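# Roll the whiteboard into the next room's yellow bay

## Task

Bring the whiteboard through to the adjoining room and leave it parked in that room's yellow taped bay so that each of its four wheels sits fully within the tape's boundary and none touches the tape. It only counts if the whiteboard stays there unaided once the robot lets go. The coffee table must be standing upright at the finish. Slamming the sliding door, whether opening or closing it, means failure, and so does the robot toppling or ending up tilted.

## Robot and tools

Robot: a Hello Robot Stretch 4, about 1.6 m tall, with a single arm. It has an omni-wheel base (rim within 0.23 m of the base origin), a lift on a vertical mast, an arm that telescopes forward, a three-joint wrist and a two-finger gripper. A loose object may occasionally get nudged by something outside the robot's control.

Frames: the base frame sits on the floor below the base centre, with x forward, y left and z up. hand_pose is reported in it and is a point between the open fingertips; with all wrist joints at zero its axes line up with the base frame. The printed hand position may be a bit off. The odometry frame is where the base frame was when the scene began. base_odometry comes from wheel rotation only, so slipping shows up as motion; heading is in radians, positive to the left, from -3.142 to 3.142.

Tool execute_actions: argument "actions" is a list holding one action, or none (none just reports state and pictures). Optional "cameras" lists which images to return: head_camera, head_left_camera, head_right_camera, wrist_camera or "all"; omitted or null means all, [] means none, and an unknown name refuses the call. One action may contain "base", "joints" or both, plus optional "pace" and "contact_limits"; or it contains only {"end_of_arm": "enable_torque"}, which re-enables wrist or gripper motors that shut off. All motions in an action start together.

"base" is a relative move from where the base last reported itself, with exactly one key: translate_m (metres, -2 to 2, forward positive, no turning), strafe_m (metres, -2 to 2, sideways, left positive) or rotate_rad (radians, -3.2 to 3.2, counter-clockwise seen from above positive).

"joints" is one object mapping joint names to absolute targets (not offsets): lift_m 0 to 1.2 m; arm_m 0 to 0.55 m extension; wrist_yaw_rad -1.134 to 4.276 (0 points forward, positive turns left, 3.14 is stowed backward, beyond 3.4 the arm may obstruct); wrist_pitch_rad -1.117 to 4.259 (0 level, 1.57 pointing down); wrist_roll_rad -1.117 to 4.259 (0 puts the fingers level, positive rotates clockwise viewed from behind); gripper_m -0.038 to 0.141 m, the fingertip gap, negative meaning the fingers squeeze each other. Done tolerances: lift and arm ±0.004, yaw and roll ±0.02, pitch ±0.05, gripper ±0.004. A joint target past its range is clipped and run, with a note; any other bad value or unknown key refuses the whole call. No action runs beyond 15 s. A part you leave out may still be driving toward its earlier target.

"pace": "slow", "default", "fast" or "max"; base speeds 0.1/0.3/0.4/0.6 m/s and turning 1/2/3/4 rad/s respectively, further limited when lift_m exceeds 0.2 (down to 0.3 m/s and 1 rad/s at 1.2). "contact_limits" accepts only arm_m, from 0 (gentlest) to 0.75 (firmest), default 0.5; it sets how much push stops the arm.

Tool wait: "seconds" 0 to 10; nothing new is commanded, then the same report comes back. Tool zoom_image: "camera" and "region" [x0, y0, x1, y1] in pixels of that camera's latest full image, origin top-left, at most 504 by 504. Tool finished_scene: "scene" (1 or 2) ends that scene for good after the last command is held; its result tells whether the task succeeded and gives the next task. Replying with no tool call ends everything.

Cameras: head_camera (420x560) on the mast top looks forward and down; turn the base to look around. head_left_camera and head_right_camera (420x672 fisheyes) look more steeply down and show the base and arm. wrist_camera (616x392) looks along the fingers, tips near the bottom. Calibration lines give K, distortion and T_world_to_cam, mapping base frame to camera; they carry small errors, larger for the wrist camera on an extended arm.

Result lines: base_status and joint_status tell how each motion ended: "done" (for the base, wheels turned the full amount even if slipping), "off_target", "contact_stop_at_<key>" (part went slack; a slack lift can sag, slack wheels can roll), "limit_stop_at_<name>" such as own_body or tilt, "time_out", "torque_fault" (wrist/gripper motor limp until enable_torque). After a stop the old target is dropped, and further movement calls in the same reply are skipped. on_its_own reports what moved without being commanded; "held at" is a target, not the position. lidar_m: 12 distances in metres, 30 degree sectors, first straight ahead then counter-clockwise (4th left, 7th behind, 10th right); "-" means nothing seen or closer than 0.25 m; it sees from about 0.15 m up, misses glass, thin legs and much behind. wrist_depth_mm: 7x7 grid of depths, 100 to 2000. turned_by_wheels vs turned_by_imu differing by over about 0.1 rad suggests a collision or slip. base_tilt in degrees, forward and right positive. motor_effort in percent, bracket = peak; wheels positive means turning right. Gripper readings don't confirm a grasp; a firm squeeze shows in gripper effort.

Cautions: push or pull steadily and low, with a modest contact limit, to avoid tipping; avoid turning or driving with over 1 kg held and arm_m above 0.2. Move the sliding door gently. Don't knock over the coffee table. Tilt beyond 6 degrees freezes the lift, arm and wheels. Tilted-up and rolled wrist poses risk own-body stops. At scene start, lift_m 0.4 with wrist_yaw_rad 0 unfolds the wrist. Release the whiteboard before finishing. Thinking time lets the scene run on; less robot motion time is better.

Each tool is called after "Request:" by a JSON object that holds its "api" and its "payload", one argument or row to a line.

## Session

Request:
{"api": "execute_actions", "payload": {
  "actions": []
}}

Scene clock: 0.00 s.
base_odometry: x=+0.000 y=+0.000 heading=+0.000 (m, m, rad; odometry frame)
turned_by_wheels: +0.000 (rad since the last result)
turned_by_imu: +0.000 (rad since the last result)
base_tilt: forward=-0.6 right=+0.0 (deg)
lidar_m: 0.69 0.84 1.04 1.05 1.26 0.80 1.02 1.40 1.65 1.29 0.79 0.68
base_status: not commanded
joint_positions: lift_m=+0.294 arm_m=-0.001 wrist_yaw_rad=+3.214 wrist_pitch_rad=+0.018 wrist_roll_rad=-0.017 gripper_m=+0.057
joint_status: not commanded
motor_effort: lift_m=+20 arm_m=-1 wrist_yaw_rad=+1 wrist_pitch_rad=-5 wrist_roll_rad=+0 gripper_m=-3 wheel_0=+0 wheel_1=+0 wheel_2=+0 (%)
hand_pose: x=-0.1238 y=+0.0664 z=+0.4669 quat_wxyz=(-0.036, -0.009, -0.009, +0.999) (m; base frame)
wrist_depth_mm: - 130 132 1205 1060 946 - / - 107 131 1229 1078 960 - / - 112 132 - - - - / - 133 195 - - - - / 209 - - - - - - / 212 1366 193 1366 200 1464 1430 / 215 1008 1060 110 1025 1008 1025
pictures: head_camera, head_left_camera, head_right_camera, wrist_camera
camera_calibration (this result's frames):
wrist_camera: T_world_to_cam=[[-0.059992, 0.998139, 0.0109461, -0.0831624], [0.0673804, 0.0149902, -0.997615, 0.520968], [-0.995922, -0.0591113, -0.0681543, 0.138125], [0, 0, 0, 1]] pos_world=[0.0974693, 0.0833629, 0.530049]
Images, in order (width x height): head_camera 420x560, head_left_camera 420x672, head_right_camera 420x672, wrist_camera 616x392.

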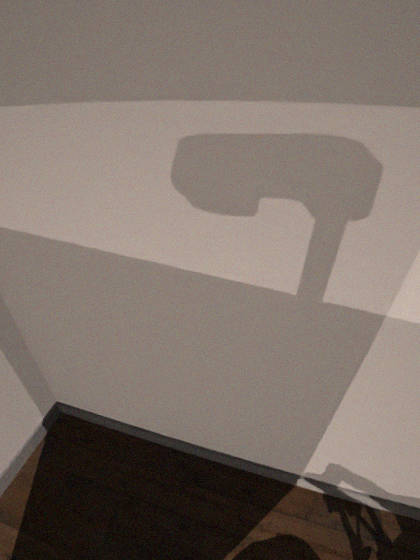

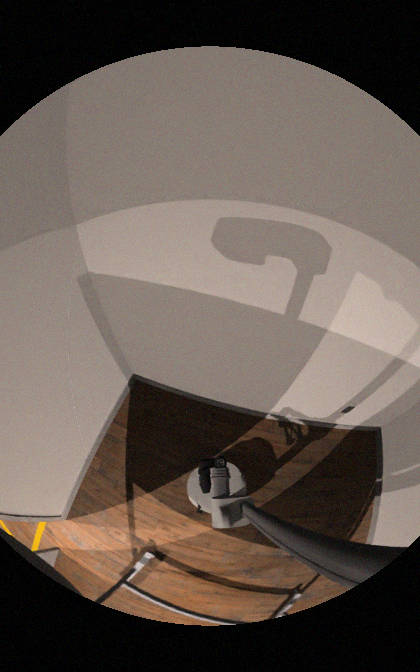

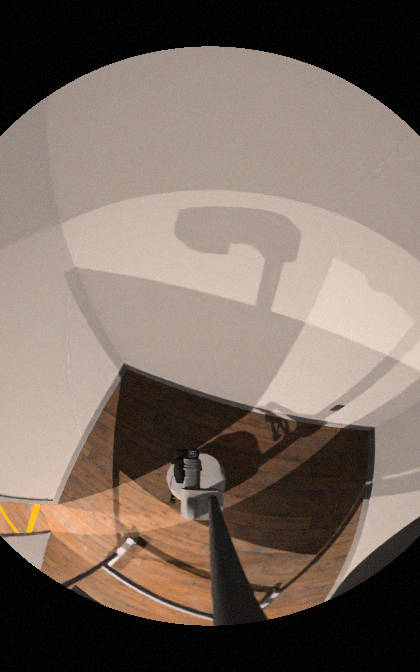

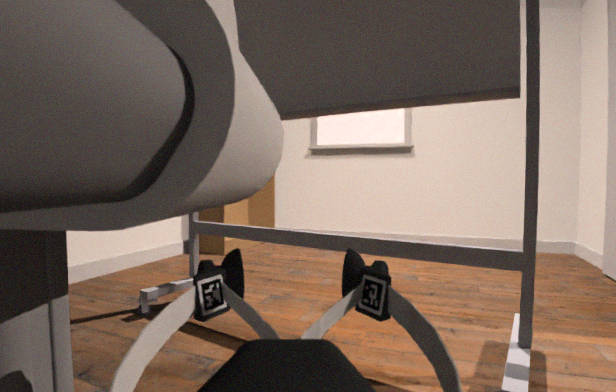

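Request:
{"api": "execute_actions", "payload": {
  "actions": [
    {"base": {"rotate_rad": 1.245}, "joints": {"lift_m": 0.4, "wrist_yaw_rad": 1.57, "gripper_m": 0.0}}
  ]
}}

Scene clock: 10.33 s.
base_odometry: x=+0.000 y=+0.000 heading=+1.245 (m, m, rad; odometry frame)
turned_by_wheels: +1.245 (rad since the last result)
turned_by_imu: +1.232 (rad since the last result)
base_tilt: forward=-0.7 right=+0.0 (deg)
lidar_m: 1.04 1.09 0.78 0.94 1.09 1.71 1.65 1.00 0.72 0.67 0.72 0.98
base_status: done
joint_positions: lift_m=+0.400 arm_m=-0.001 wrist_yaw_rad=+1.570 wrist_pitch_rad=+0.018 wrist_roll_rad=-0.017 gripper_m=+0.000
joint_status: all done
motor_effort: lift_m=+26(31) arm_m=-1(1) wrist_yaw_rad=-2(4) wrist_pitch_rad=-5(7) wrist_roll_rad=+0(0) gripper_m=-3(5) wheel_0=+0(5) wheel_1=+2(5) wheel_2=+1(8) (%)
hand_pose: x=+0.2577 y=+0.2884 z=+0.5726 quat_wxyz=(+0.707, -0.012, +0.000, +0.707) (m; base frame)
wrist_depth_mm: 1008 976 931 904 - 1576 - / 1025 991 931 917 - 1576 - / 1042 - - - - 1576 - / - - - - - 1576 - / - - - - - 1618 - / 1537 1499 186 202 1618 1618 1576 / 1205 1138 1229 110 1138 1229 1205
pictures: head_camera, head_left_camera, head_right_camera, wrist_camera
camera_calibration (this result's frames):
wrist_camera: T_world_to_cam=[[0.999864, -0.0123641, 0.0109466, -0.264681], [0.0100772, -0.0683133, -0.997613, 0.636149], [0.0130824, 0.997587, -0.0681794, -0.0263616], [0, 0, 0, 1]] pos_world=[0.258579, 0.0664829, 0.63573]
Images, in order (width x height): head_camera 420x560, head_left_camera 420x672, head_right_camera 420x672, wrist_camera 616x392.

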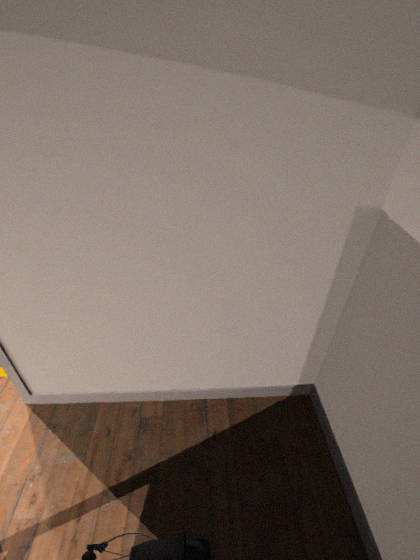

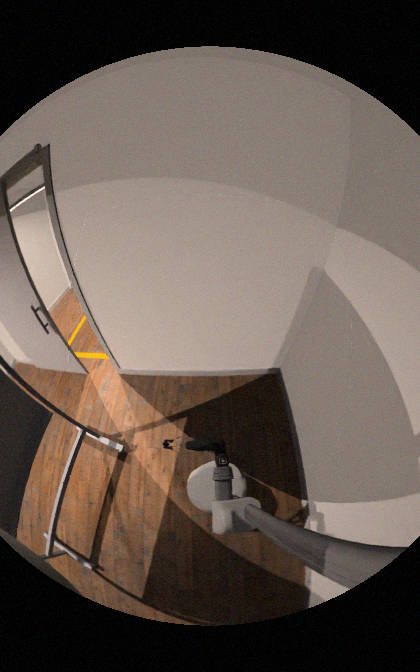

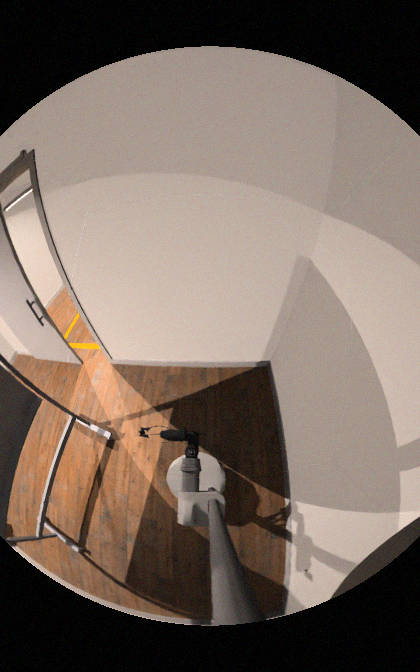

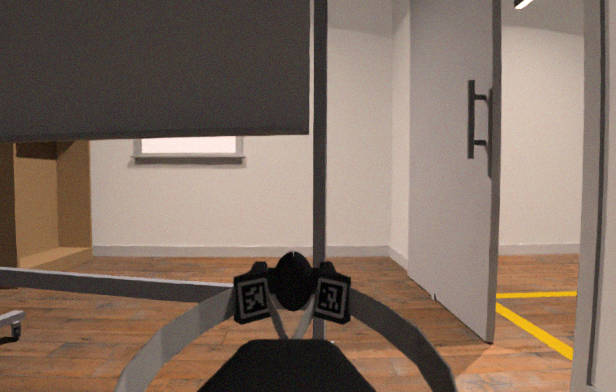

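Request:
{"api": "execute_actions", "payload": {
  "actions": [
    {"base": {"translate_m": 0.69}, "joints": {"wrist_roll_rad": -1.1}, "pace": "fast"}
  ],
  "cameras": ["head_left_camera", "wrist_camera"]
}}

Scene clock: 35.73 s.
base_odometry: x=+0.221 y=+0.654 heading=+1.245 (m, m, rad; odometry frame)
turned_by_wheels: +0.000 (rad since the last result)
turned_by_imu: -0.001 (rad since the last result)
base_tilt: forward=-0.6 right=+0.0 (deg)
lidar_m: 0.34 0.37 0.51 1.43 0.88 1.51 2.35 1.00 0.72 0.68 0.52 0.36
base_status: done
joint_positions: lift_m=+0.400 arm_m=-0.001 wrist_yaw_rad=+1.570 wrist_pitch_rad=+0.018 wrist_roll_rad=-1.100 gripper_m=+0.000
joint_status: all done
motor_effort: lift_m=+26(26) arm_m=-1(1) wrist_yaw_rad=+2(0) wrist_pitch_rad=-5(6) wrist_roll_rad=-1(7) gripper_m=-5(6) wheel_0=-2(7) wheel_1=-2(5) wheel_2=+0(11) (%)
hand_pose: x=+0.2578 y=+0.2884 z=+0.5726 quat_wxyz=(+0.600, -0.375, -0.364, +0.606) (m; base frame)
wrist_depth_mm: 1229 - - - - - - / 1060 - - - - - 1618 / 1042 1661 - - - 1308 634 / 931 1366 - 1808 878 559 418 / 831 1182 1708 759 521 375 306 / 750 976 187 203 334 282 243 / 699 634 473 110 258 226 202
pictures: head_left_camera, wrist_camera
camera_calibration (this result's frames):
wrist_camera: T_world_to_cam=[[0.459392, 0.00346614, 0.888227, -0.632325], [0.886769, -0.0591932, -0.458407, 0.0987963], [0.0509881, 0.998241, -0.0302666, -0.0580077], [0, 0, 0, 1]] pos_world=[0.205834, 0.0659454, 0.605182]
Images, in order (width x height): head_left_camera 420x672, wrist_camera 616x392.

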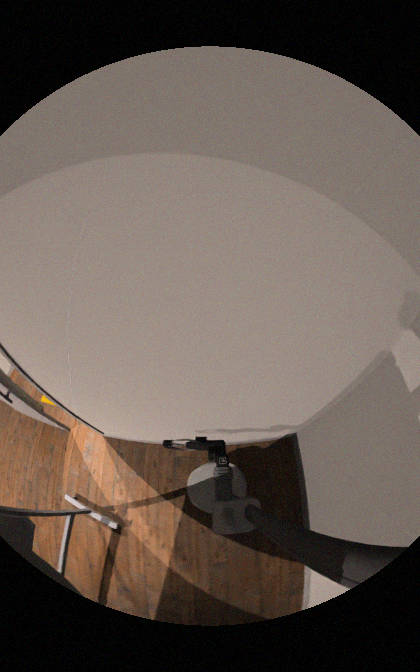

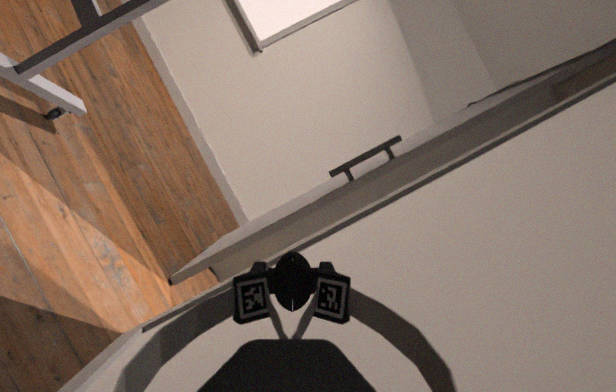

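Request:
{"api": "zoom_image", "payload": {
  "camera": "head_left_camera",
  "region": [40, 390, 280, 560]
}}

Region (40, 390, 280, 560) of head_left_camera's 420x672 image, scaled by 2.100, with more detail than that image has; it fills the top 357 rows of this view, and the rest is white.

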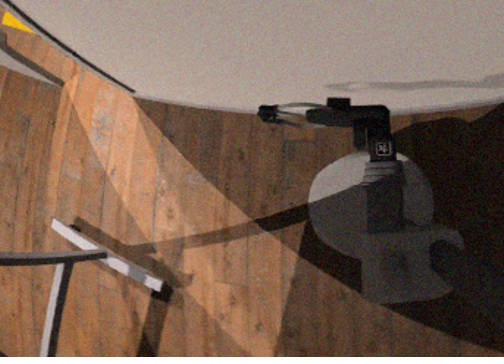

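Request:
{"api": "execute_actions", "payload": {
  "actions": [
    {"base": {"strafe_m": 1.02}, "joints": {"wrist_yaw_rad": 1.72}, "pace": "fast"}
  ],
  "cameras": []
}}

Request:
{"api": "execute_actions", "payload": {
  "actions": [
    {"joints": {"wrist_yaw_rad": 1.4}}
  ]
}}

Scene clock: 60.90 s.
base_odometry: x=-0.746 y=+0.980 heading=+1.245 (m, m, rad; odometry frame)
turned_by_wheels: +0.000 (rad since the last result)
turned_by_imu: +0.006 (rad since the last result)
base_tilt: forward=-0.6 right=-0.1 (deg)
lidar_m: 0.34 2.49 0.47 1.18 2.10 0.36 0.33 0.46 1.78 1.42 0.50 0.37
base_status: done
joint_positions: lift_m=+0.400 arm_m=-0.001 wrist_yaw_rad=+1.720 wrist_pitch_rad=+0.018 wrist_roll_rad=-1.100 gripper_m=+0.000
joint_status: all done
motor_effort: lift_m=+26(26) arm_m=-1(1) wrist_yaw_rad=+3(7) wrist_pitch_rad=-5(7) wrist_roll_rad=-1(1) gripper_m=-3(4) wheel_0=+1(9) wheel_1=+0(12) wheel_2=+1(0) (%)
hand_pose: x=+0.2138 y=+0.2982 z=+0.5726 quat_wxyz=(+0.553, -0.347, -0.391, +0.649) (m; base frame)
wrist_depth_mm: 1397 - - - - - - / 1205 - - - - - 1983 / 1060 1661 - - 1921 1921 1863 / 931 1366 - 1921 1863 357 445 / 831 1160 1863 1863 750 413 309 / 759 1025 186 203 351 297 1808 / 699 788 634 110 297 1808 1808
pictures: none
No camera images: the call's "cameras" was empty. Leave "cameras" out to get every camera's image.

Scene clock: 61.63 s.
base_odometry: x=-0.746 y=+0.980 heading=+1.245 (m, m, rad; odometry frame)
turned_by_wheels: +0.000 (rad since the last result)
turned_by_imu: +0.000 (rad since the last result)
base_tilt: forward=-0.6 right=-0.1 (deg)
lidar_m: 0.34 2.49 0.48 1.19 2.12 0.35 0.34 0.47 1.79 1.40 0.51 0.37
base_status: not commanded
joint_positions: lift_m=+0.400 arm_m=-0.001 wrist_yaw_rad=+1.400 wrist_pitch_rad=+0.018 wrist_roll_rad=-1.100 gripper_m=+0.000
joint_status: all done
motor_effort: lift_m=+26(26) arm_m=-1(1) wrist_yaw_rad=+1(3) wrist_pitch_rad=-6(6) wrist_roll_rad=-1(1) gripper_m=-4(4) wheel_0=+1(1) wheel_1=+0(0) wheel_2=+1(1) (%)
hand_pose: x=+0.3052 y=+0.2695 z=+0.5726 quat_wxyz=(+0.649, -0.405, -0.331, +0.553) (m; base frame)
wrist_depth_mm: 1397 1756 1756 1808 1863 1863 418 / 1182 1756 1808 1921 1808 430 357 / 1042 1618 1863 1078 473 342 - / 917 1336 866 424 340 - - / 809 715 382 338 - - - / 580 349 186 203 - - - / 340 340 1229 110 - - -
pictures: head_camera, head_left_camera, head_right_camera, wrist_camera
camera_calibration (this result's frames):
wrist_camera: T_world_to_cam=[[0.453371, -0.0741642, 0.888231, -0.631303], [0.864039, -0.208103, -0.458399, 0.102659], [0.21884, 0.975291, -0.0302671, -0.0865717], [0, 0, 0, 1]] pos_world=[0.216458, 0.0589762, 0.605181]
Images, in order (width x height): head_camera 420x560, head_left_camera 420x672, head_right_camera 420x672, wrist_camera 616x392.

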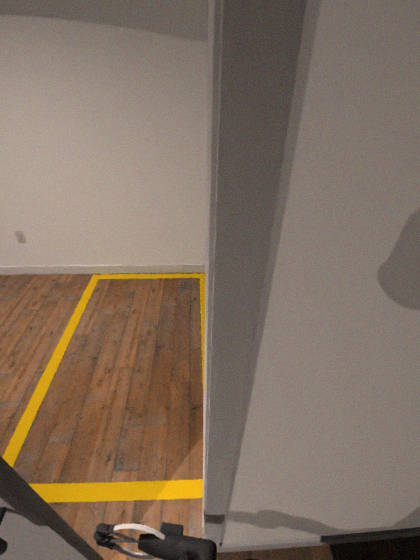

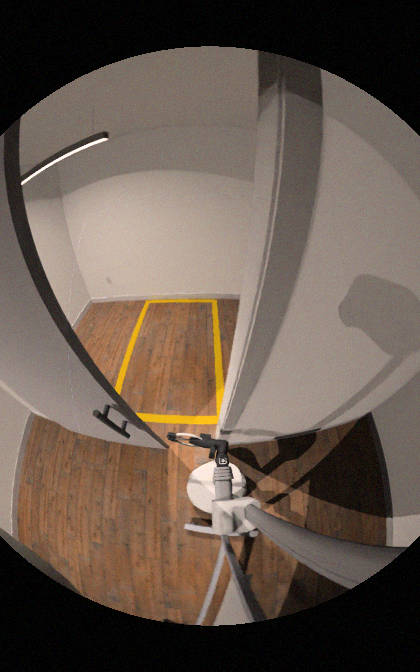

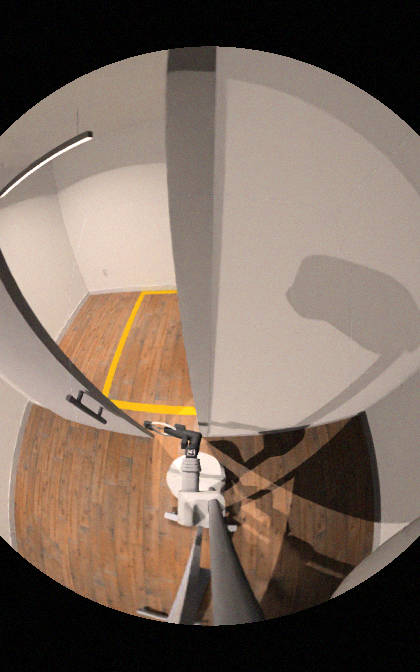

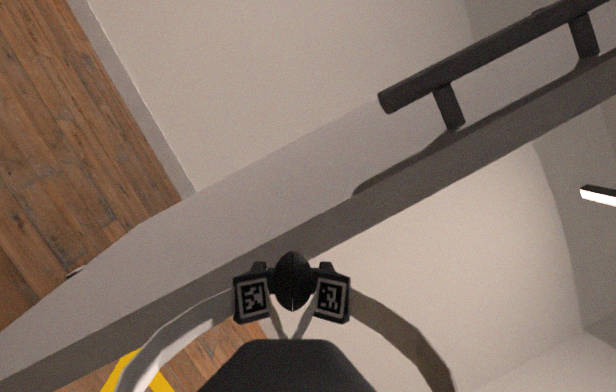

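Request:
{"api": "execute_actions", "payload": {
  "actions": [
    {"base": {"strafe_m": 0.5}, "joints": {"arm_m": 0.014}, "pace": "slow"}
  ]
}}

Scene clock: 99.80 s.
base_odometry: x=-1.219 y=+1.140 heading=+1.245 (m, m, rad; odometry frame)
turned_by_wheels: +0.000 (rad since the last result)
turned_by_imu: -0.003 (rad since the last result)
base_tilt: forward=-0.7 right=+0.0 (deg)
lidar_m: 2.38 0.40 0.40 1.19 1.62 2.14 1.30 0.68 0.62 1.42 0.61 2.28
base_status: done
joint_positions: lift_m=+0.400 arm_m=+0.013 wrist_yaw_rad=+1.398 wrist_pitch_rad=+0.018 wrist_roll_rad=-1.100 gripper_m=+0.000
joint_status: all done
motor_effort: lift_m=+26(26) arm_m=+5(4) wrist_yaw_rad=+7(11) wrist_pitch_rad=-5(6) wrist_roll_rad=-1(1) gripper_m=-5(4) wheel_0=-3(12) wheel_1=+0(7) wheel_2=-1(7) (%)
hand_pose: x=+0.3196 y=+0.2691 z=+0.5727 quat_wxyz=(+0.650, -0.405, -0.331, +0.552) (m; base frame)
wrist_depth_mm: 1281 1308 1336 1366 1397 267 439 / 1205 1336 1366 1397 960 312 297 / 1025 1366 1430 878 394 253 237 / 931 1281 699 353 239 239 377 / 809 591 322 236 241 382 1708 / 484 293 185 202 379 1661 1661 / 271 235 370 110 1661 1708 1808
pictures: head_camera, head_left_camera, head_right_camera, wrist_camera
camera_calibration (this result's frames):
wrist_camera: T_world_to_cam=[[0.453146, -0.075507, 0.888233, -0.637487], [0.863578, -0.209967, -0.458417, 0.0908912], [0.221114, 0.974788, -0.0299395, -0.0901837], [0, 0, 0, 1]] pos_world=[0.230324, 0.0588594, 0.605203]
Images, in order (width x height): head_camera 420x560, head_left_camera 420x672, head_right_camera 420x672, wrist_camera 616x392.

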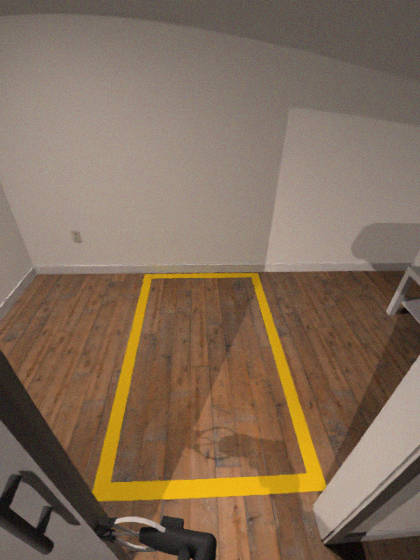

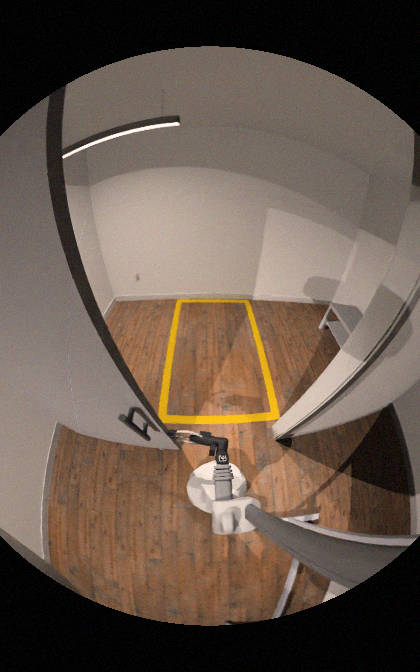

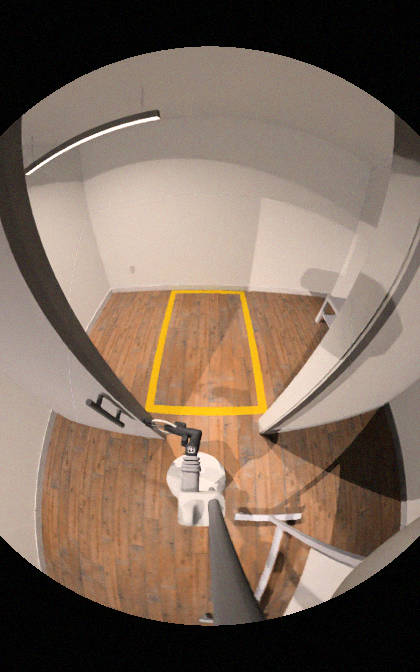

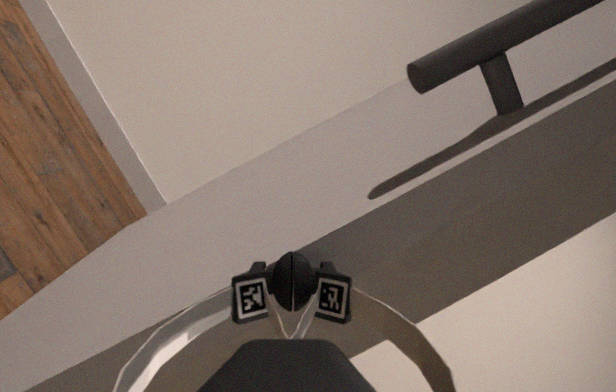

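Request:
{"api": "execute_actions", "payload": {
  "actions": []
}}

Scene clock: 128.73 s.
base_odometry: x=-1.219 y=+1.140 heading=+1.245 (m, m, rad; odometry frame)
turned_by_wheels: +0.000 (rad since the last result)
turned_by_imu: -0.001 (rad since the last result)
base_tilt: forward=-0.7 right=+0.0 (deg)
lidar_m: 2.39 0.40 0.38 1.19 1.61 2.15 1.31 0.70 0.62 1.39 0.62 2.29
base_status: done
joint_positions: lift_m=+0.400 arm_m=+0.013 wrist_yaw_rad=+1.398 wrist_pitch_rad=+0.018 wrist_roll_rad=-1.100 gripper_m=+0.000
joint_status: all done
motor_effort: lift_m=+26(26) arm_m=+6(4) wrist_yaw_rad=+8(11) wrist_pitch_rad=-5(6) wrist_roll_rad=-1(1) gripper_m=-3(4) wheel_0=-3(12) wheel_1=+0(7) wheel_2=-1(7) (%)
hand_pose: x=+0.3196 y=+0.2691 z=+0.5727 quat_wxyz=(+0.650, -0.405, -0.331, +0.552) (m; base frame)
wrist_depth_mm: 1281 1308 1336 1366 1366 267 442 / 1182 1336 1366 1397 960 312 297 / 1025 1366 1430 878 394 253 238 / 917 1281 699 353 240 240 377 / 809 591 322 236 241 382 1661 / 480 293 185 202 379 1661 1708 / 271 236 370 110 1661 1708 1756
pictures: head_camera, head_left_camera, head_right_camera, wrist_camera
camera_calibration (this result's frames):
wrist_camera: T_world_to_cam=[[0.453146, -0.075507, 0.888233, -0.637487], [0.863578, -0.209967, -0.458417, 0.0908912], [0.221114, 0.974788, -0.0299396, -0.0901836], [0, 0, 0, 1]] pos_world=[0.230324, 0.0588594, 0.605203]
Images, in order (width x height): head_camera 420x560, head_left_camera 420x672, head_right_camera 420x672, wrist_camera 616x392.

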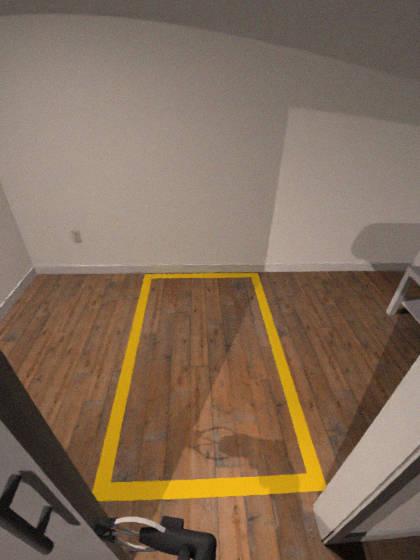

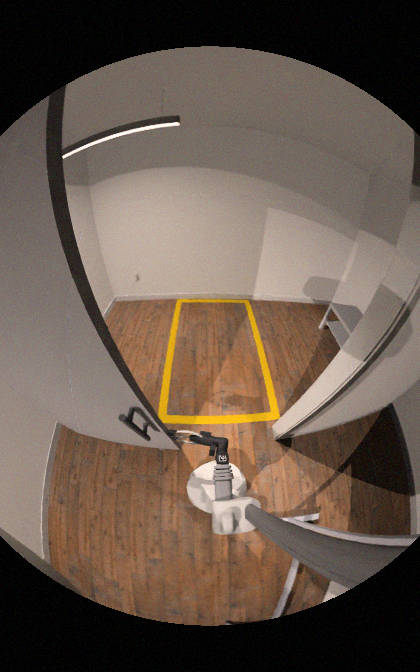

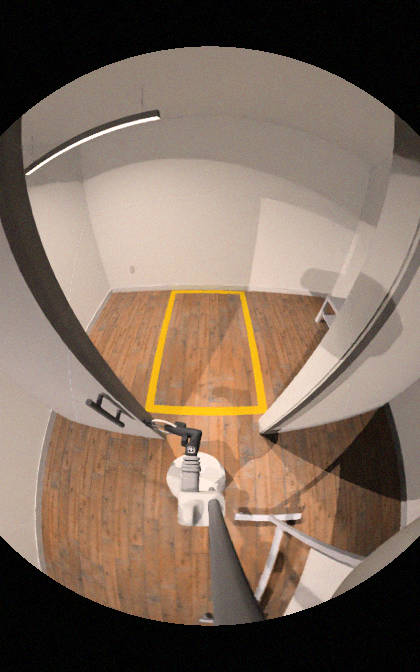

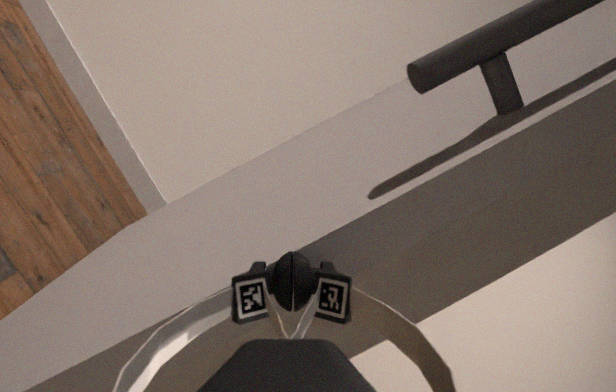

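Request:
{"api": "execute_actions", "payload": {
  "actions": [
    {"base": {"strafe_m": 0.08}, "pace": "slow"}
  ],
  "cameras": ["head_left_camera"]
}}

Scene clock: 164.03 s.
base_odometry: x=-1.295 y=+1.166 heading=+1.245 (m, m, rad; odometry frame)
turned_by_wheels: +0.000 (rad since the last result)
turned_by_imu: -0.001 (rad since the last result)
base_tilt: forward=-0.7 right=+0.0 (deg)
lidar_m: 2.39 0.39 0.39 1.19 1.50 2.01 1.45 0.80 0.69 1.42 0.69 2.37
base_status: done
joint_positions: lift_m=+0.400 arm_m=+0.013 wrist_yaw_rad=+1.399 wrist_pitch_rad=+0.017 wrist_roll_rad=-1.100 gripper_m=+0.000
joint_status: not commanded
motor_effort: lift_m=+26(26) arm_m=+5(6) wrist_yaw_rad=+6(9) wrist_pitch_rad=-4(5) wrist_roll_rad=-1(1) gripper_m=-4(3) wheel_0=-1(10) wheel_1=+1(7) wheel_2=+0(4) (%)
hand_pose: x=+0.3194 y=+0.2692 z=+0.5727 quat_wxyz=(+0.649, -0.405, -0.331, +0.552) (m; base frame)
wrist_depth_mm: 1205 1255 1255 1308 1308 268 445 / 1182 1281 1308 1336 991 315 300 / 1042 1308 1308 891 399 255 238 / 931 1281 715 357 239 241 290 / 820 597 325 236 241 293 300 / 488 294 186 204 291 303 991 / 273 235 264 110 301 1661 1661
pictures: head_left_camera
Images, in order (width x height): head_left_camera 420x672.

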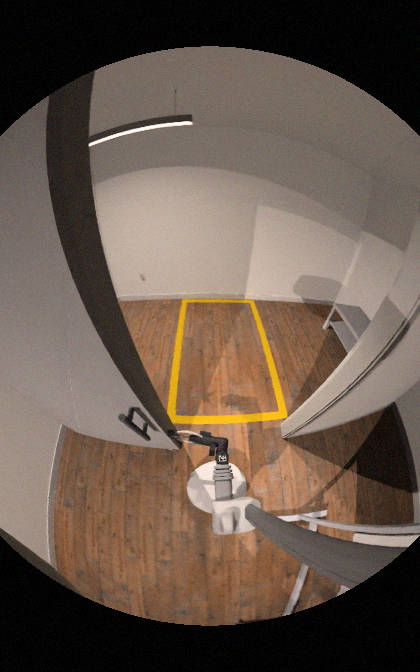

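Request:
{"api": "execute_actions", "payload": {
  "actions": [
    {"base": {"rotate_rad": -3.17}, "joints": {"wrist_pitch_rad": 1.25, "wrist_roll_rad": 0, "arm_m": 0, "wrist_yaw_rad": 0, "gripper_m": 0.13}, "pace": "fast"}
  ],
  "cameras": ["head_camera", "head_left_camera", "head_right_camera"]
}}

Scene clock: 195.20 s.
base_odometry: x=-1.295 y=+1.166 heading=-1.925 (m, m, rad; odometry frame)
turned_by_wheels: -3.170 (rad since the last result)
turned_by_imu: -3.142 (rad since the last result)
base_tilt: forward=-0.6 right=+0.0 (deg)
lidar_m: 1.56 0.79 0.49 1.59 0.69 2.41 2.40 0.41 0.40 1.08 1.49 1.97
base_status: done
joint_positions: lift_m=+0.400 arm_m=+0.001 wrist_yaw_rad=+0.000 wrist_pitch_rad=+1.251 wrist_roll_rad=+0.000 gripper_m=+0.130
joint_status: all done
motor_effort: lift_m=+23(26) arm_m=-5(7) wrist_yaw_rad=+3(6) wrist_pitch_rad=-1(3) wrist_roll_rad=+1(7) gripper_m=+0(4) wheel_0=-1(6) wheel_1=+0(11) wheel_2=-2(8) (%)
hand_pose: x=+0.2627 y=-0.0874 z=+0.3042 quat_wxyz=(+0.811, +0.000, +0.585, +0.000) (m; base frame)
wrist_depth_mm: 627 634 640 640 647 654 654 / 603 603 609 609 615 621 627 / 569 574 574 580 585 585 591 / 544 549 554 554 554 559 564 / 521 525 530 530 530 539 539 / 500 492 500 508 504 512 512 / 480 477 325 110 488 492 496
pictures: head_camera, head_left_camera, head_right_camera
Images, in order (width x height): head_camera 420x560, head_left_camera 420x672, head_right_camera 420x672.

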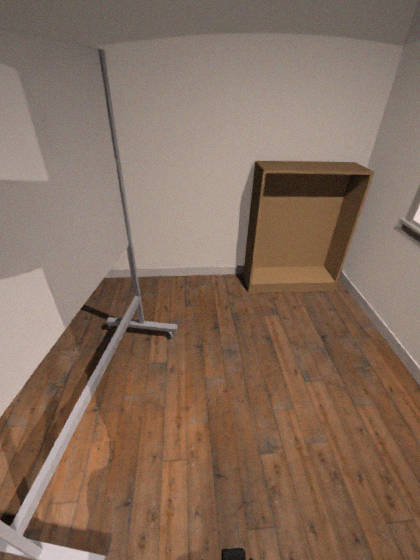

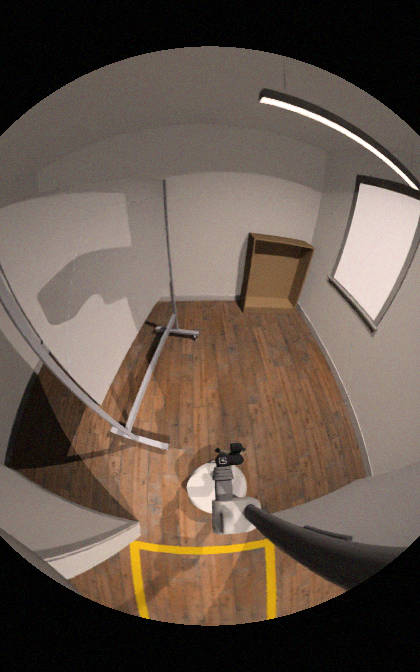

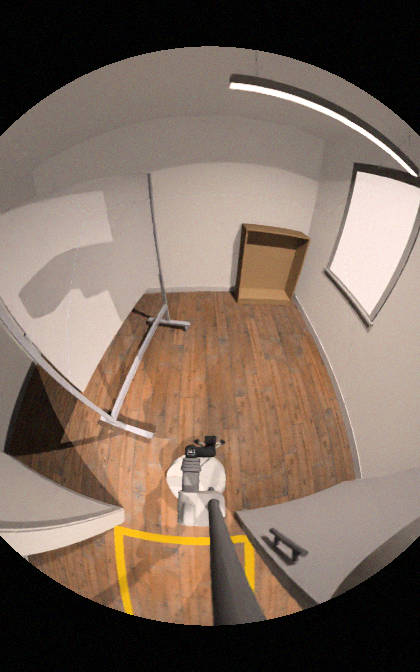

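Request:
{"api": "zoom_image", "payload": {
  "camera": "head_left_camera",
  "region": [60, 380, 260, 560]
}}

Region (60, 380, 260, 560) of head_left_camera's 420x672 image, scaled by 2.520, with more detail than that image has; it fills the top 454 rows of this view, and the rest is white.

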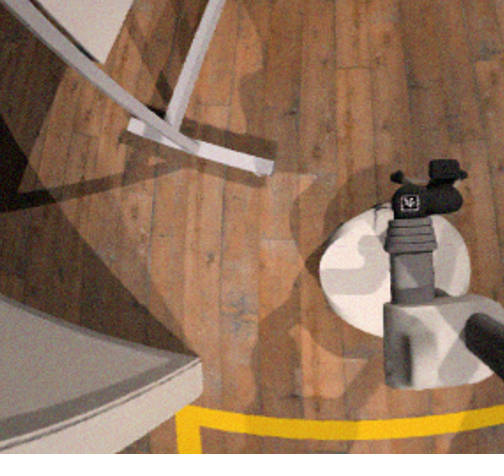

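Request:
{"api": "execute_actions", "payload": {
  "actions": [
    {"base": {"strafe_m": 0.70}, "joints": {"lift_m": 0.33}, "pace": "fast"}
  ]
}}

Scene clock: 247.27 s.
base_odometry: x=-0.639 y=+0.923 heading=-1.925 (m, m, rad; odometry frame)
turned_by_wheels: +0.000 (rad since the last result)
turned_by_imu: +0.004 (rad since the last result)
base_tilt: forward=-0.7 right=+0.0 (deg)
lidar_m: 0.33 0.42 1.67 1.58 0.54 0.38 0.36 0.40 1.03 1.06 2.21 0.35
base_status: done
joint_positions: lift_m=+0.330 arm_m=+0.001 wrist_yaw_rad=+0.000 wrist_pitch_rad=+1.251 wrist_roll_rad=+0.000 gripper_m=+0.130
joint_status: all done
motor_effort: lift_m=+15(22) arm_m=-6(5) wrist_yaw_rad=+2(1) wrist_pitch_rad=-2(2) wrist_roll_rad=+1(1) gripper_m=+1(1) wheel_0=+2(10) wheel_1=+1(10) wheel_2=-1(1) (%)
hand_pose: x=+0.2626 y=-0.0874 z=+0.2348 quat_wxyz=(+0.811, +0.000, +0.585, +0.000) (m; base frame)
wrist_depth_mm: 549 554 549 131 564 569 574 / 521 525 521 169 535 539 544 / 496 500 500 237 512 517 517 / 469 466 384 377 382 488 492 / 455 455 459 462 455 373 466 / 436 427 433 439 436 445 452 / 418 413 287 110 424 430 430
pictures: head_camera, head_left_camera, head_right_camera, wrist_camera
camera_calibration (this result's frames):
wrist_camera: T_world_to_cam=[[-0.00925733, -0.99991, 0.00971981, -0.0915605], [-0.963849, 0.00633413, -0.266375, 0.364085], [0.266289, -0.0118343, -0.963821, 0.381041], [0, 0, 0, 1]] pos_world=[0.248609, -0.0893491, 0.465128]
Images, in order (width x height): head_camera 420x560, head_left_camera 420x672, head_right_camera 420x672, wrist_camera 616x392.

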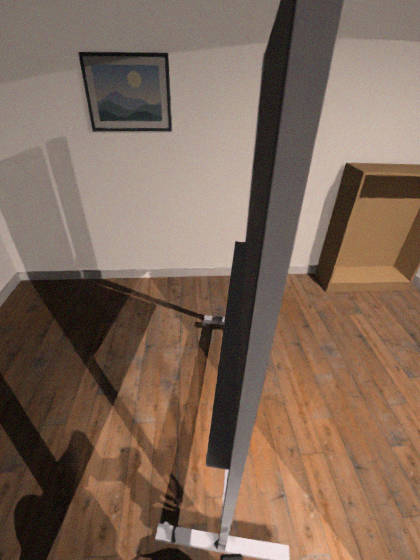

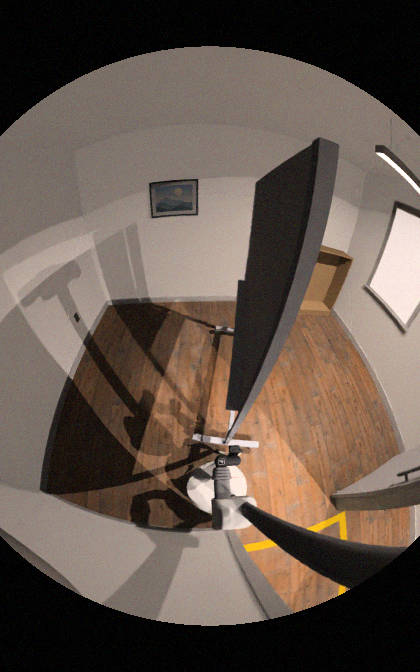

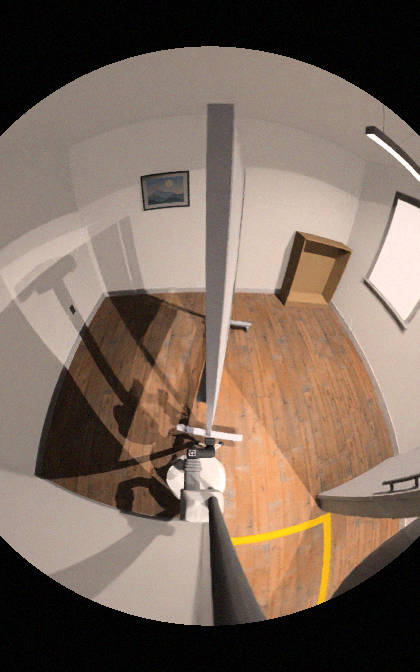

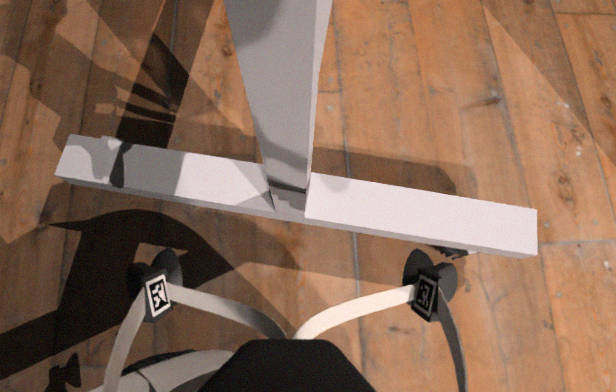

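Request:
{"api": "execute_actions", "payload": {
  "actions": [
    {"base": {"translate_m": -0.09}, "joints": {"wrist_pitch_rad": 0.0}}
  ],
  "cameras": ["wrist_camera"]
}}

Scene clock: 255.57 s.
base_odometry: x=-0.607 y=+1.007 heading=-1.925 (m, m, rad; odometry frame)
turned_by_wheels: +0.000 (rad since the last result)
turned_by_imu: -0.002 (rad since the last result)
base_tilt: forward=-0.7 right=+0.0 (deg)
lidar_m: 0.43 0.49 1.66 1.22 0.41 0.29 0.27 0.27 1.07 1.01 2.24 0.52
base_status: done
joint_positions: lift_m=+0.330 arm_m=+0.001 wrist_yaw_rad=+0.000 wrist_pitch_rad=+0.003 wrist_roll_rad=+0.000 gripper_m=+0.130
joint_status: all done
motor_effort: lift_m=+15(15) arm_m=-5(5) wrist_yaw_rad=+1(1) wrist_pitch_rad=-6(12) wrist_roll_rad=+1(1) gripper_m=+1(1) wheel_0=+0(4) wheel_1=+0(5) wheel_2=-2(5) (%)
hand_pose: x=+0.4603 y=-0.0874 z=+0.5079 quat_wxyz=(+1.000, +0.000, +0.001, +0.000) (m; base frame)
wrist_depth_mm: - - - 193 - - - / - - - 194 - - - / - - - 195 - - - / - - - 196 - - - / - - - 197 - - - / 1618 1366 1397 196 1366 1576 1576 / 1160 1118 1182 110 1098 1078 1118
pictures: wrist_camera
camera_calibration (this result's frames):
wrist_camera: T_world_to_cam=[[-0.0121133, -0.99991, -0.00582429, -0.0831632], [-0.053074, 0.00645945, -0.99857, 0.579994], [0.998517, -0.0117868, -0.0531475, -0.20801], [0, 0, 0, 1]] pos_world=[0.237477, -0.0893539, 0.567625]
Images, in order (width x height): wrist_camera 616x392.

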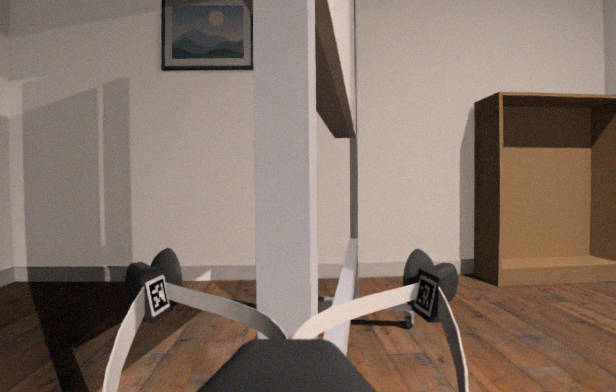

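Depth 0.195 — close enough. Close the gripper.

Request:
{"api": "execute_actions", "payload": {
  "actions": [
    {"joints": {"gripper_m": -0.022}}
  ],
  "cameras": ["wrist_camera", "head_right_camera"]
}}

Scene clock: 264.27 s.
base_odometry: x=-0.607 y=+1.007 heading=-1.925 (m, m, rad; odometry frame)
turned_by_wheels: +0.000 (rad since the last result)
turned_by_imu: -0.001 (rad since the last result)
base_tilt: forward=-0.7 right=-0.1 (deg)
lidar_m: 0.42 0.50 1.64 1.23 0.41 0.28 0.26 0.28 1.06 1.02 2.24 0.48
base_status: not commanded
joint_positions: lift_m=+0.330 arm_m=+0.001 wrist_yaw_rad=+0.002 wrist_pitch_rad=+0.003 wrist_roll_rad=+0.000 gripper_m=-0.021
joint_status: all done
motor_effort: lift_m=+15(15) arm_m=-5(5) wrist_yaw_rad=-5(14) wrist_pitch_rad=-7(8) wrist_roll_rad=+0(0) gripper_m=-19(21) wheel_0=-1(1) wheel_1=-1(1) wheel_2=+2(4) (%)
hand_pose: x=+0.4605 y=-0.0868 z=+0.5079 quat_wxyz=(+1.000, +0.000, +0.001, +0.001) (m; base frame)
wrist_depth_mm: - - - 179 - - - / - - - 180 - - - / - - - 181 - - - / - - - 181 - - - / - - - 182 - - - / 1618 1618 184 183 181 1618 1537 / 1182 1042 1160 110 1118 1078 1098
pictures: head_right_camera, wrist_camera
camera_calibration (this result's frames):
wrist_camera: T_world_to_cam=[[-0.00996778, -0.999933, -0.00582351, -0.0835326], [-0.0530893, 0.00634478, -0.99857, 0.579995], [0.99854, -0.00964435, -0.053149, -0.207982], [0, 0, 0, 1]] pos_world=[0.237638, -0.0892129, 0.567624]
Images, in order (width x height): head_right_camera 420x672, wrist_camera 616x392.

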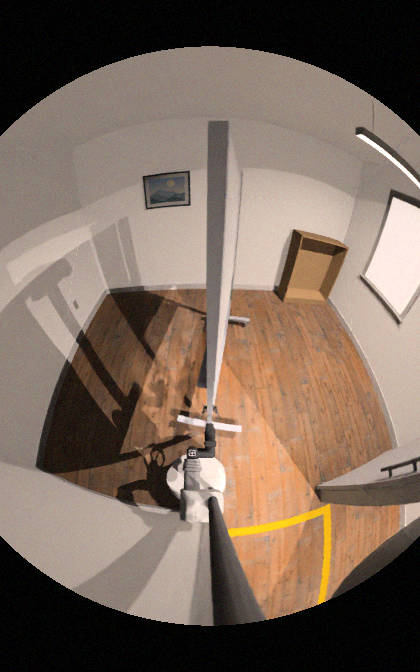

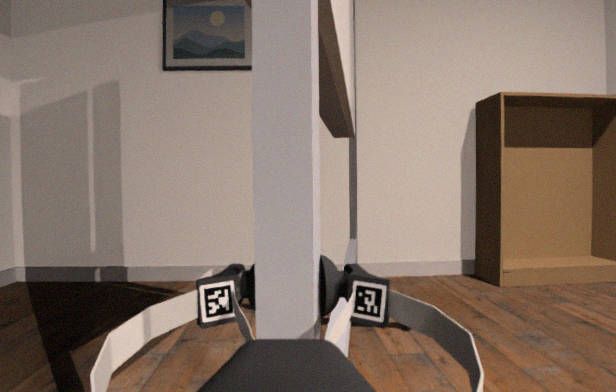

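Request:
{"api": "execute_actions", "payload": {
  "actions": [
    {"base": {"strafe_m": -0.50}}
  ]
}}

Scene clock: 276.80 s.
base_odometry: x=-1.076 y=+1.180 heading=-1.925 (m, m, rad; odometry frame)
turned_by_wheels: +0.001 (rad since the last result)
turned_by_imu: -0.001 (rad since the last result)
base_tilt: forward=-0.7 right=-0.1 (deg)
lidar_m: 0.38 0.38 2.17 1.17 0.47 0.54 2.31 2.40 0.53 0.55 1.71 0.54
base_status: done
joint_positions: lift_m=+0.330 arm_m=+0.001 wrist_yaw_rad=+0.008 wrist_pitch_rad=+0.002 wrist_roll_rad=+0.000 gripper_m=-0.022
joint_status: not commanded
on_its_own: wrist_yaw_rad is at rest, and its effort (-21) is outside its rest range (-13 to +13)
motor_effort: lift_m=+16(16) arm_m=-5(5) wrist_yaw_rad=-21(30) wrist_pitch_rad=-5(7) wrist_roll_rad=+1(1) gripper_m=-17(21) wheel_0=+3(15) wheel_1=+3(8) wheel_2=+2(3) (%)
hand_pose: x=+0.4609 y=-0.0852 z=+0.5080 quat_wxyz=(+1.000, +0.000, +0.001, +0.004) (m; base frame)
wrist_depth_mm: - - 413 175 - - - / - - 640 176 - - 1921 / - - - 177 - - 1921 / - - - 178 - - - / - - - 179 - - 1983 / 1576 1499 180 179 183 1576 1537 / 1182 1042 1118 110 1118 1078 1118
pictures: head_camera, head_left_camera, head_right_camera, wrist_camera
camera_calibration (this result's frames):
wrist_camera: T_world_to_cam=[[-0.00466186, -0.999972, -0.0058294, -0.0844417], [-0.0526093, 0.00606665, -0.998597, 0.579895], [0.998604, -0.00434863, -0.0526361, -0.208197], [0, 0, 0, 1]] pos_world=[0.23802, -0.0888627, 0.56763]
Images, in order (width x height): head_camera 420x560, head_left_camera 420x672, head_right_camera 420x672, wrist_camera 616x392.

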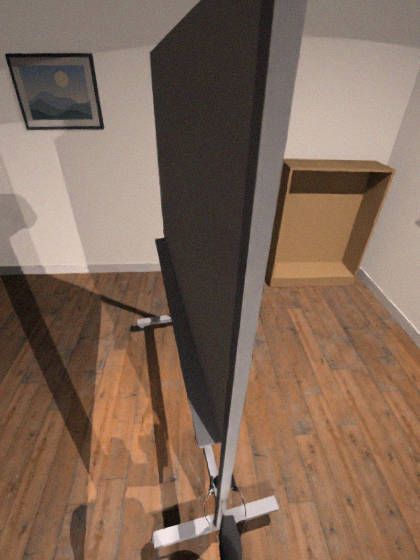

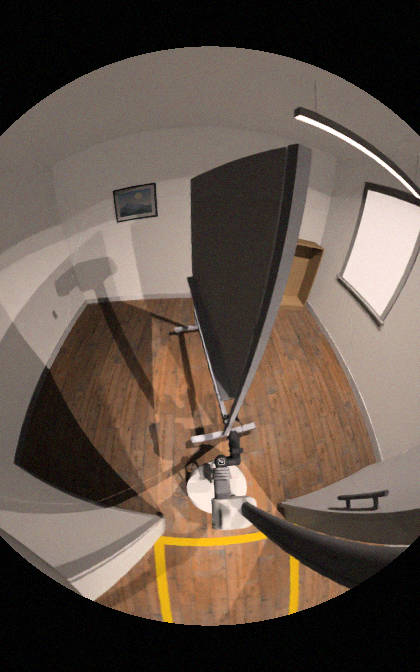

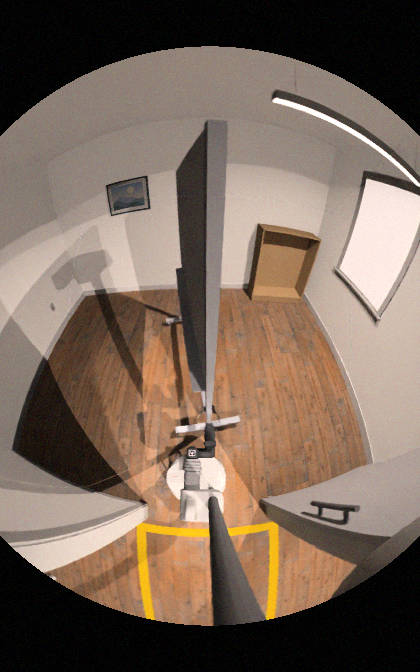

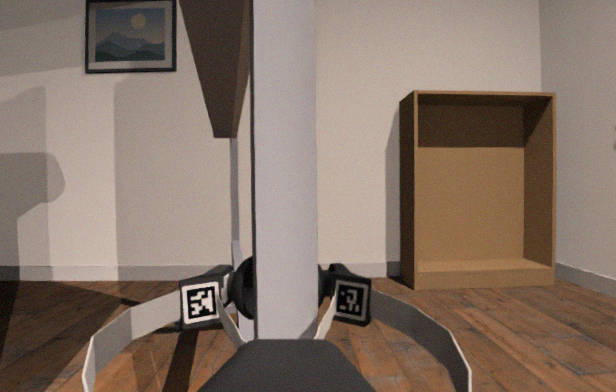

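Request:
{"api": "execute_actions", "payload": {
  "actions": [
    {"base": {"translate_m": -1.35}}
  ]
}}

Scene clock: 292.87 s.
base_odometry: x=-0.609 y=+2.447 heading=-1.924 (m, m, rad; odometry frame)
turned_by_wheels: +0.000 (rad since the last result)
turned_by_imu: +0.001 (rad since the last result)
base_tilt: forward=-0.6 right=-0.1 (deg)
lidar_m: 0.41 0.43 1.31 1.39 1.39 1.01 0.95 1.01 1.35 1.68 1.37 0.49
base_status: done
joint_positions: lift_m=+0.330 arm_m=+0.001 wrist_yaw_rad=+0.003 wrist_pitch_rad=+0.003 wrist_roll_rad=+0.000 gripper_m=-0.021
joint_status: not commanded
motor_effort: lift_m=+16(16) arm_m=-5(5) wrist_yaw_rad=-7(35) wrist_pitch_rad=-7(8) wrist_roll_rad=+1(1) gripper_m=-21(21) wheel_0=+0(5) wheel_1=+0(4) wheel_2=+3(15) (%)
hand_pose: x=+0.4605 y=-0.0865 z=+0.5079 quat_wxyz=(+1.000, +0.000, +0.001, +0.002) (m; base frame)
wrist_depth_mm: 676 - - 175 - 831 723 / 691 - - 175 - 842 732 / 683 - - 177 - 854 732 / 691 - - 177 - 866 741 / 691 - - 178 - 854 741 / 691 1499 183 178 182 809 741 / 699 1060 1160 110 1118 741 741
pictures: head_camera, head_left_camera, head_right_camera, wrist_camera
camera_calibration (this result's frames):
wrist_camera: T_world_to_cam=[[-0.00896607, -0.999943, -0.00582437, -0.083705], [-0.0530469, 0.00629203, -0.998572, 0.579958], [0.998552, -0.00864431, -0.0531002, -0.207952], [0, 0, 0, 1]] pos_world=[0.237665, -0.0891469, 0.5676]
Images, in order (width x height): head_camera 420x560, head_left_camera 420x672, head_right_camera 420x672, wrist_camera 616x392.

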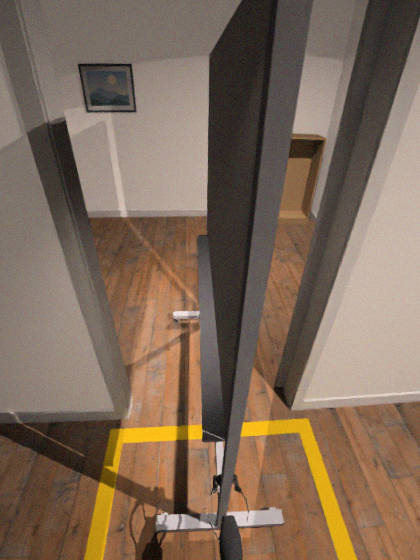

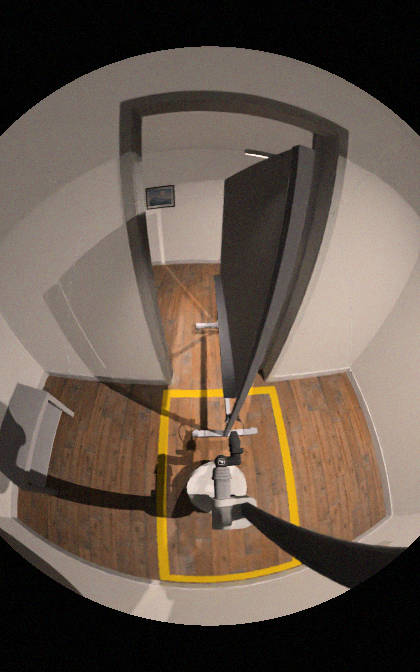

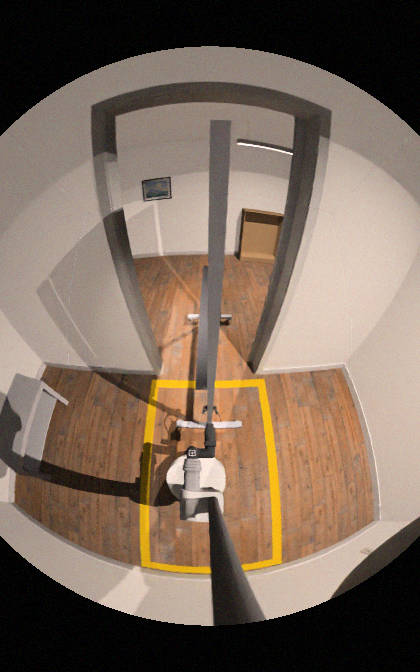

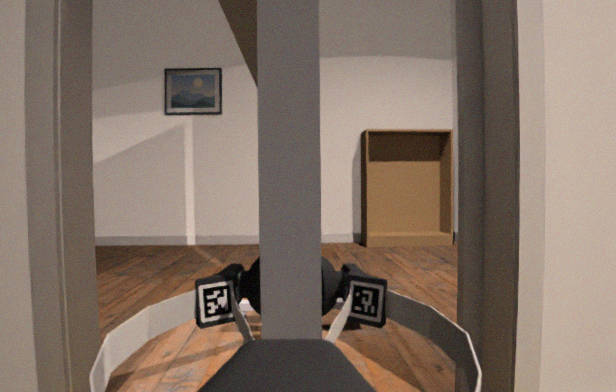

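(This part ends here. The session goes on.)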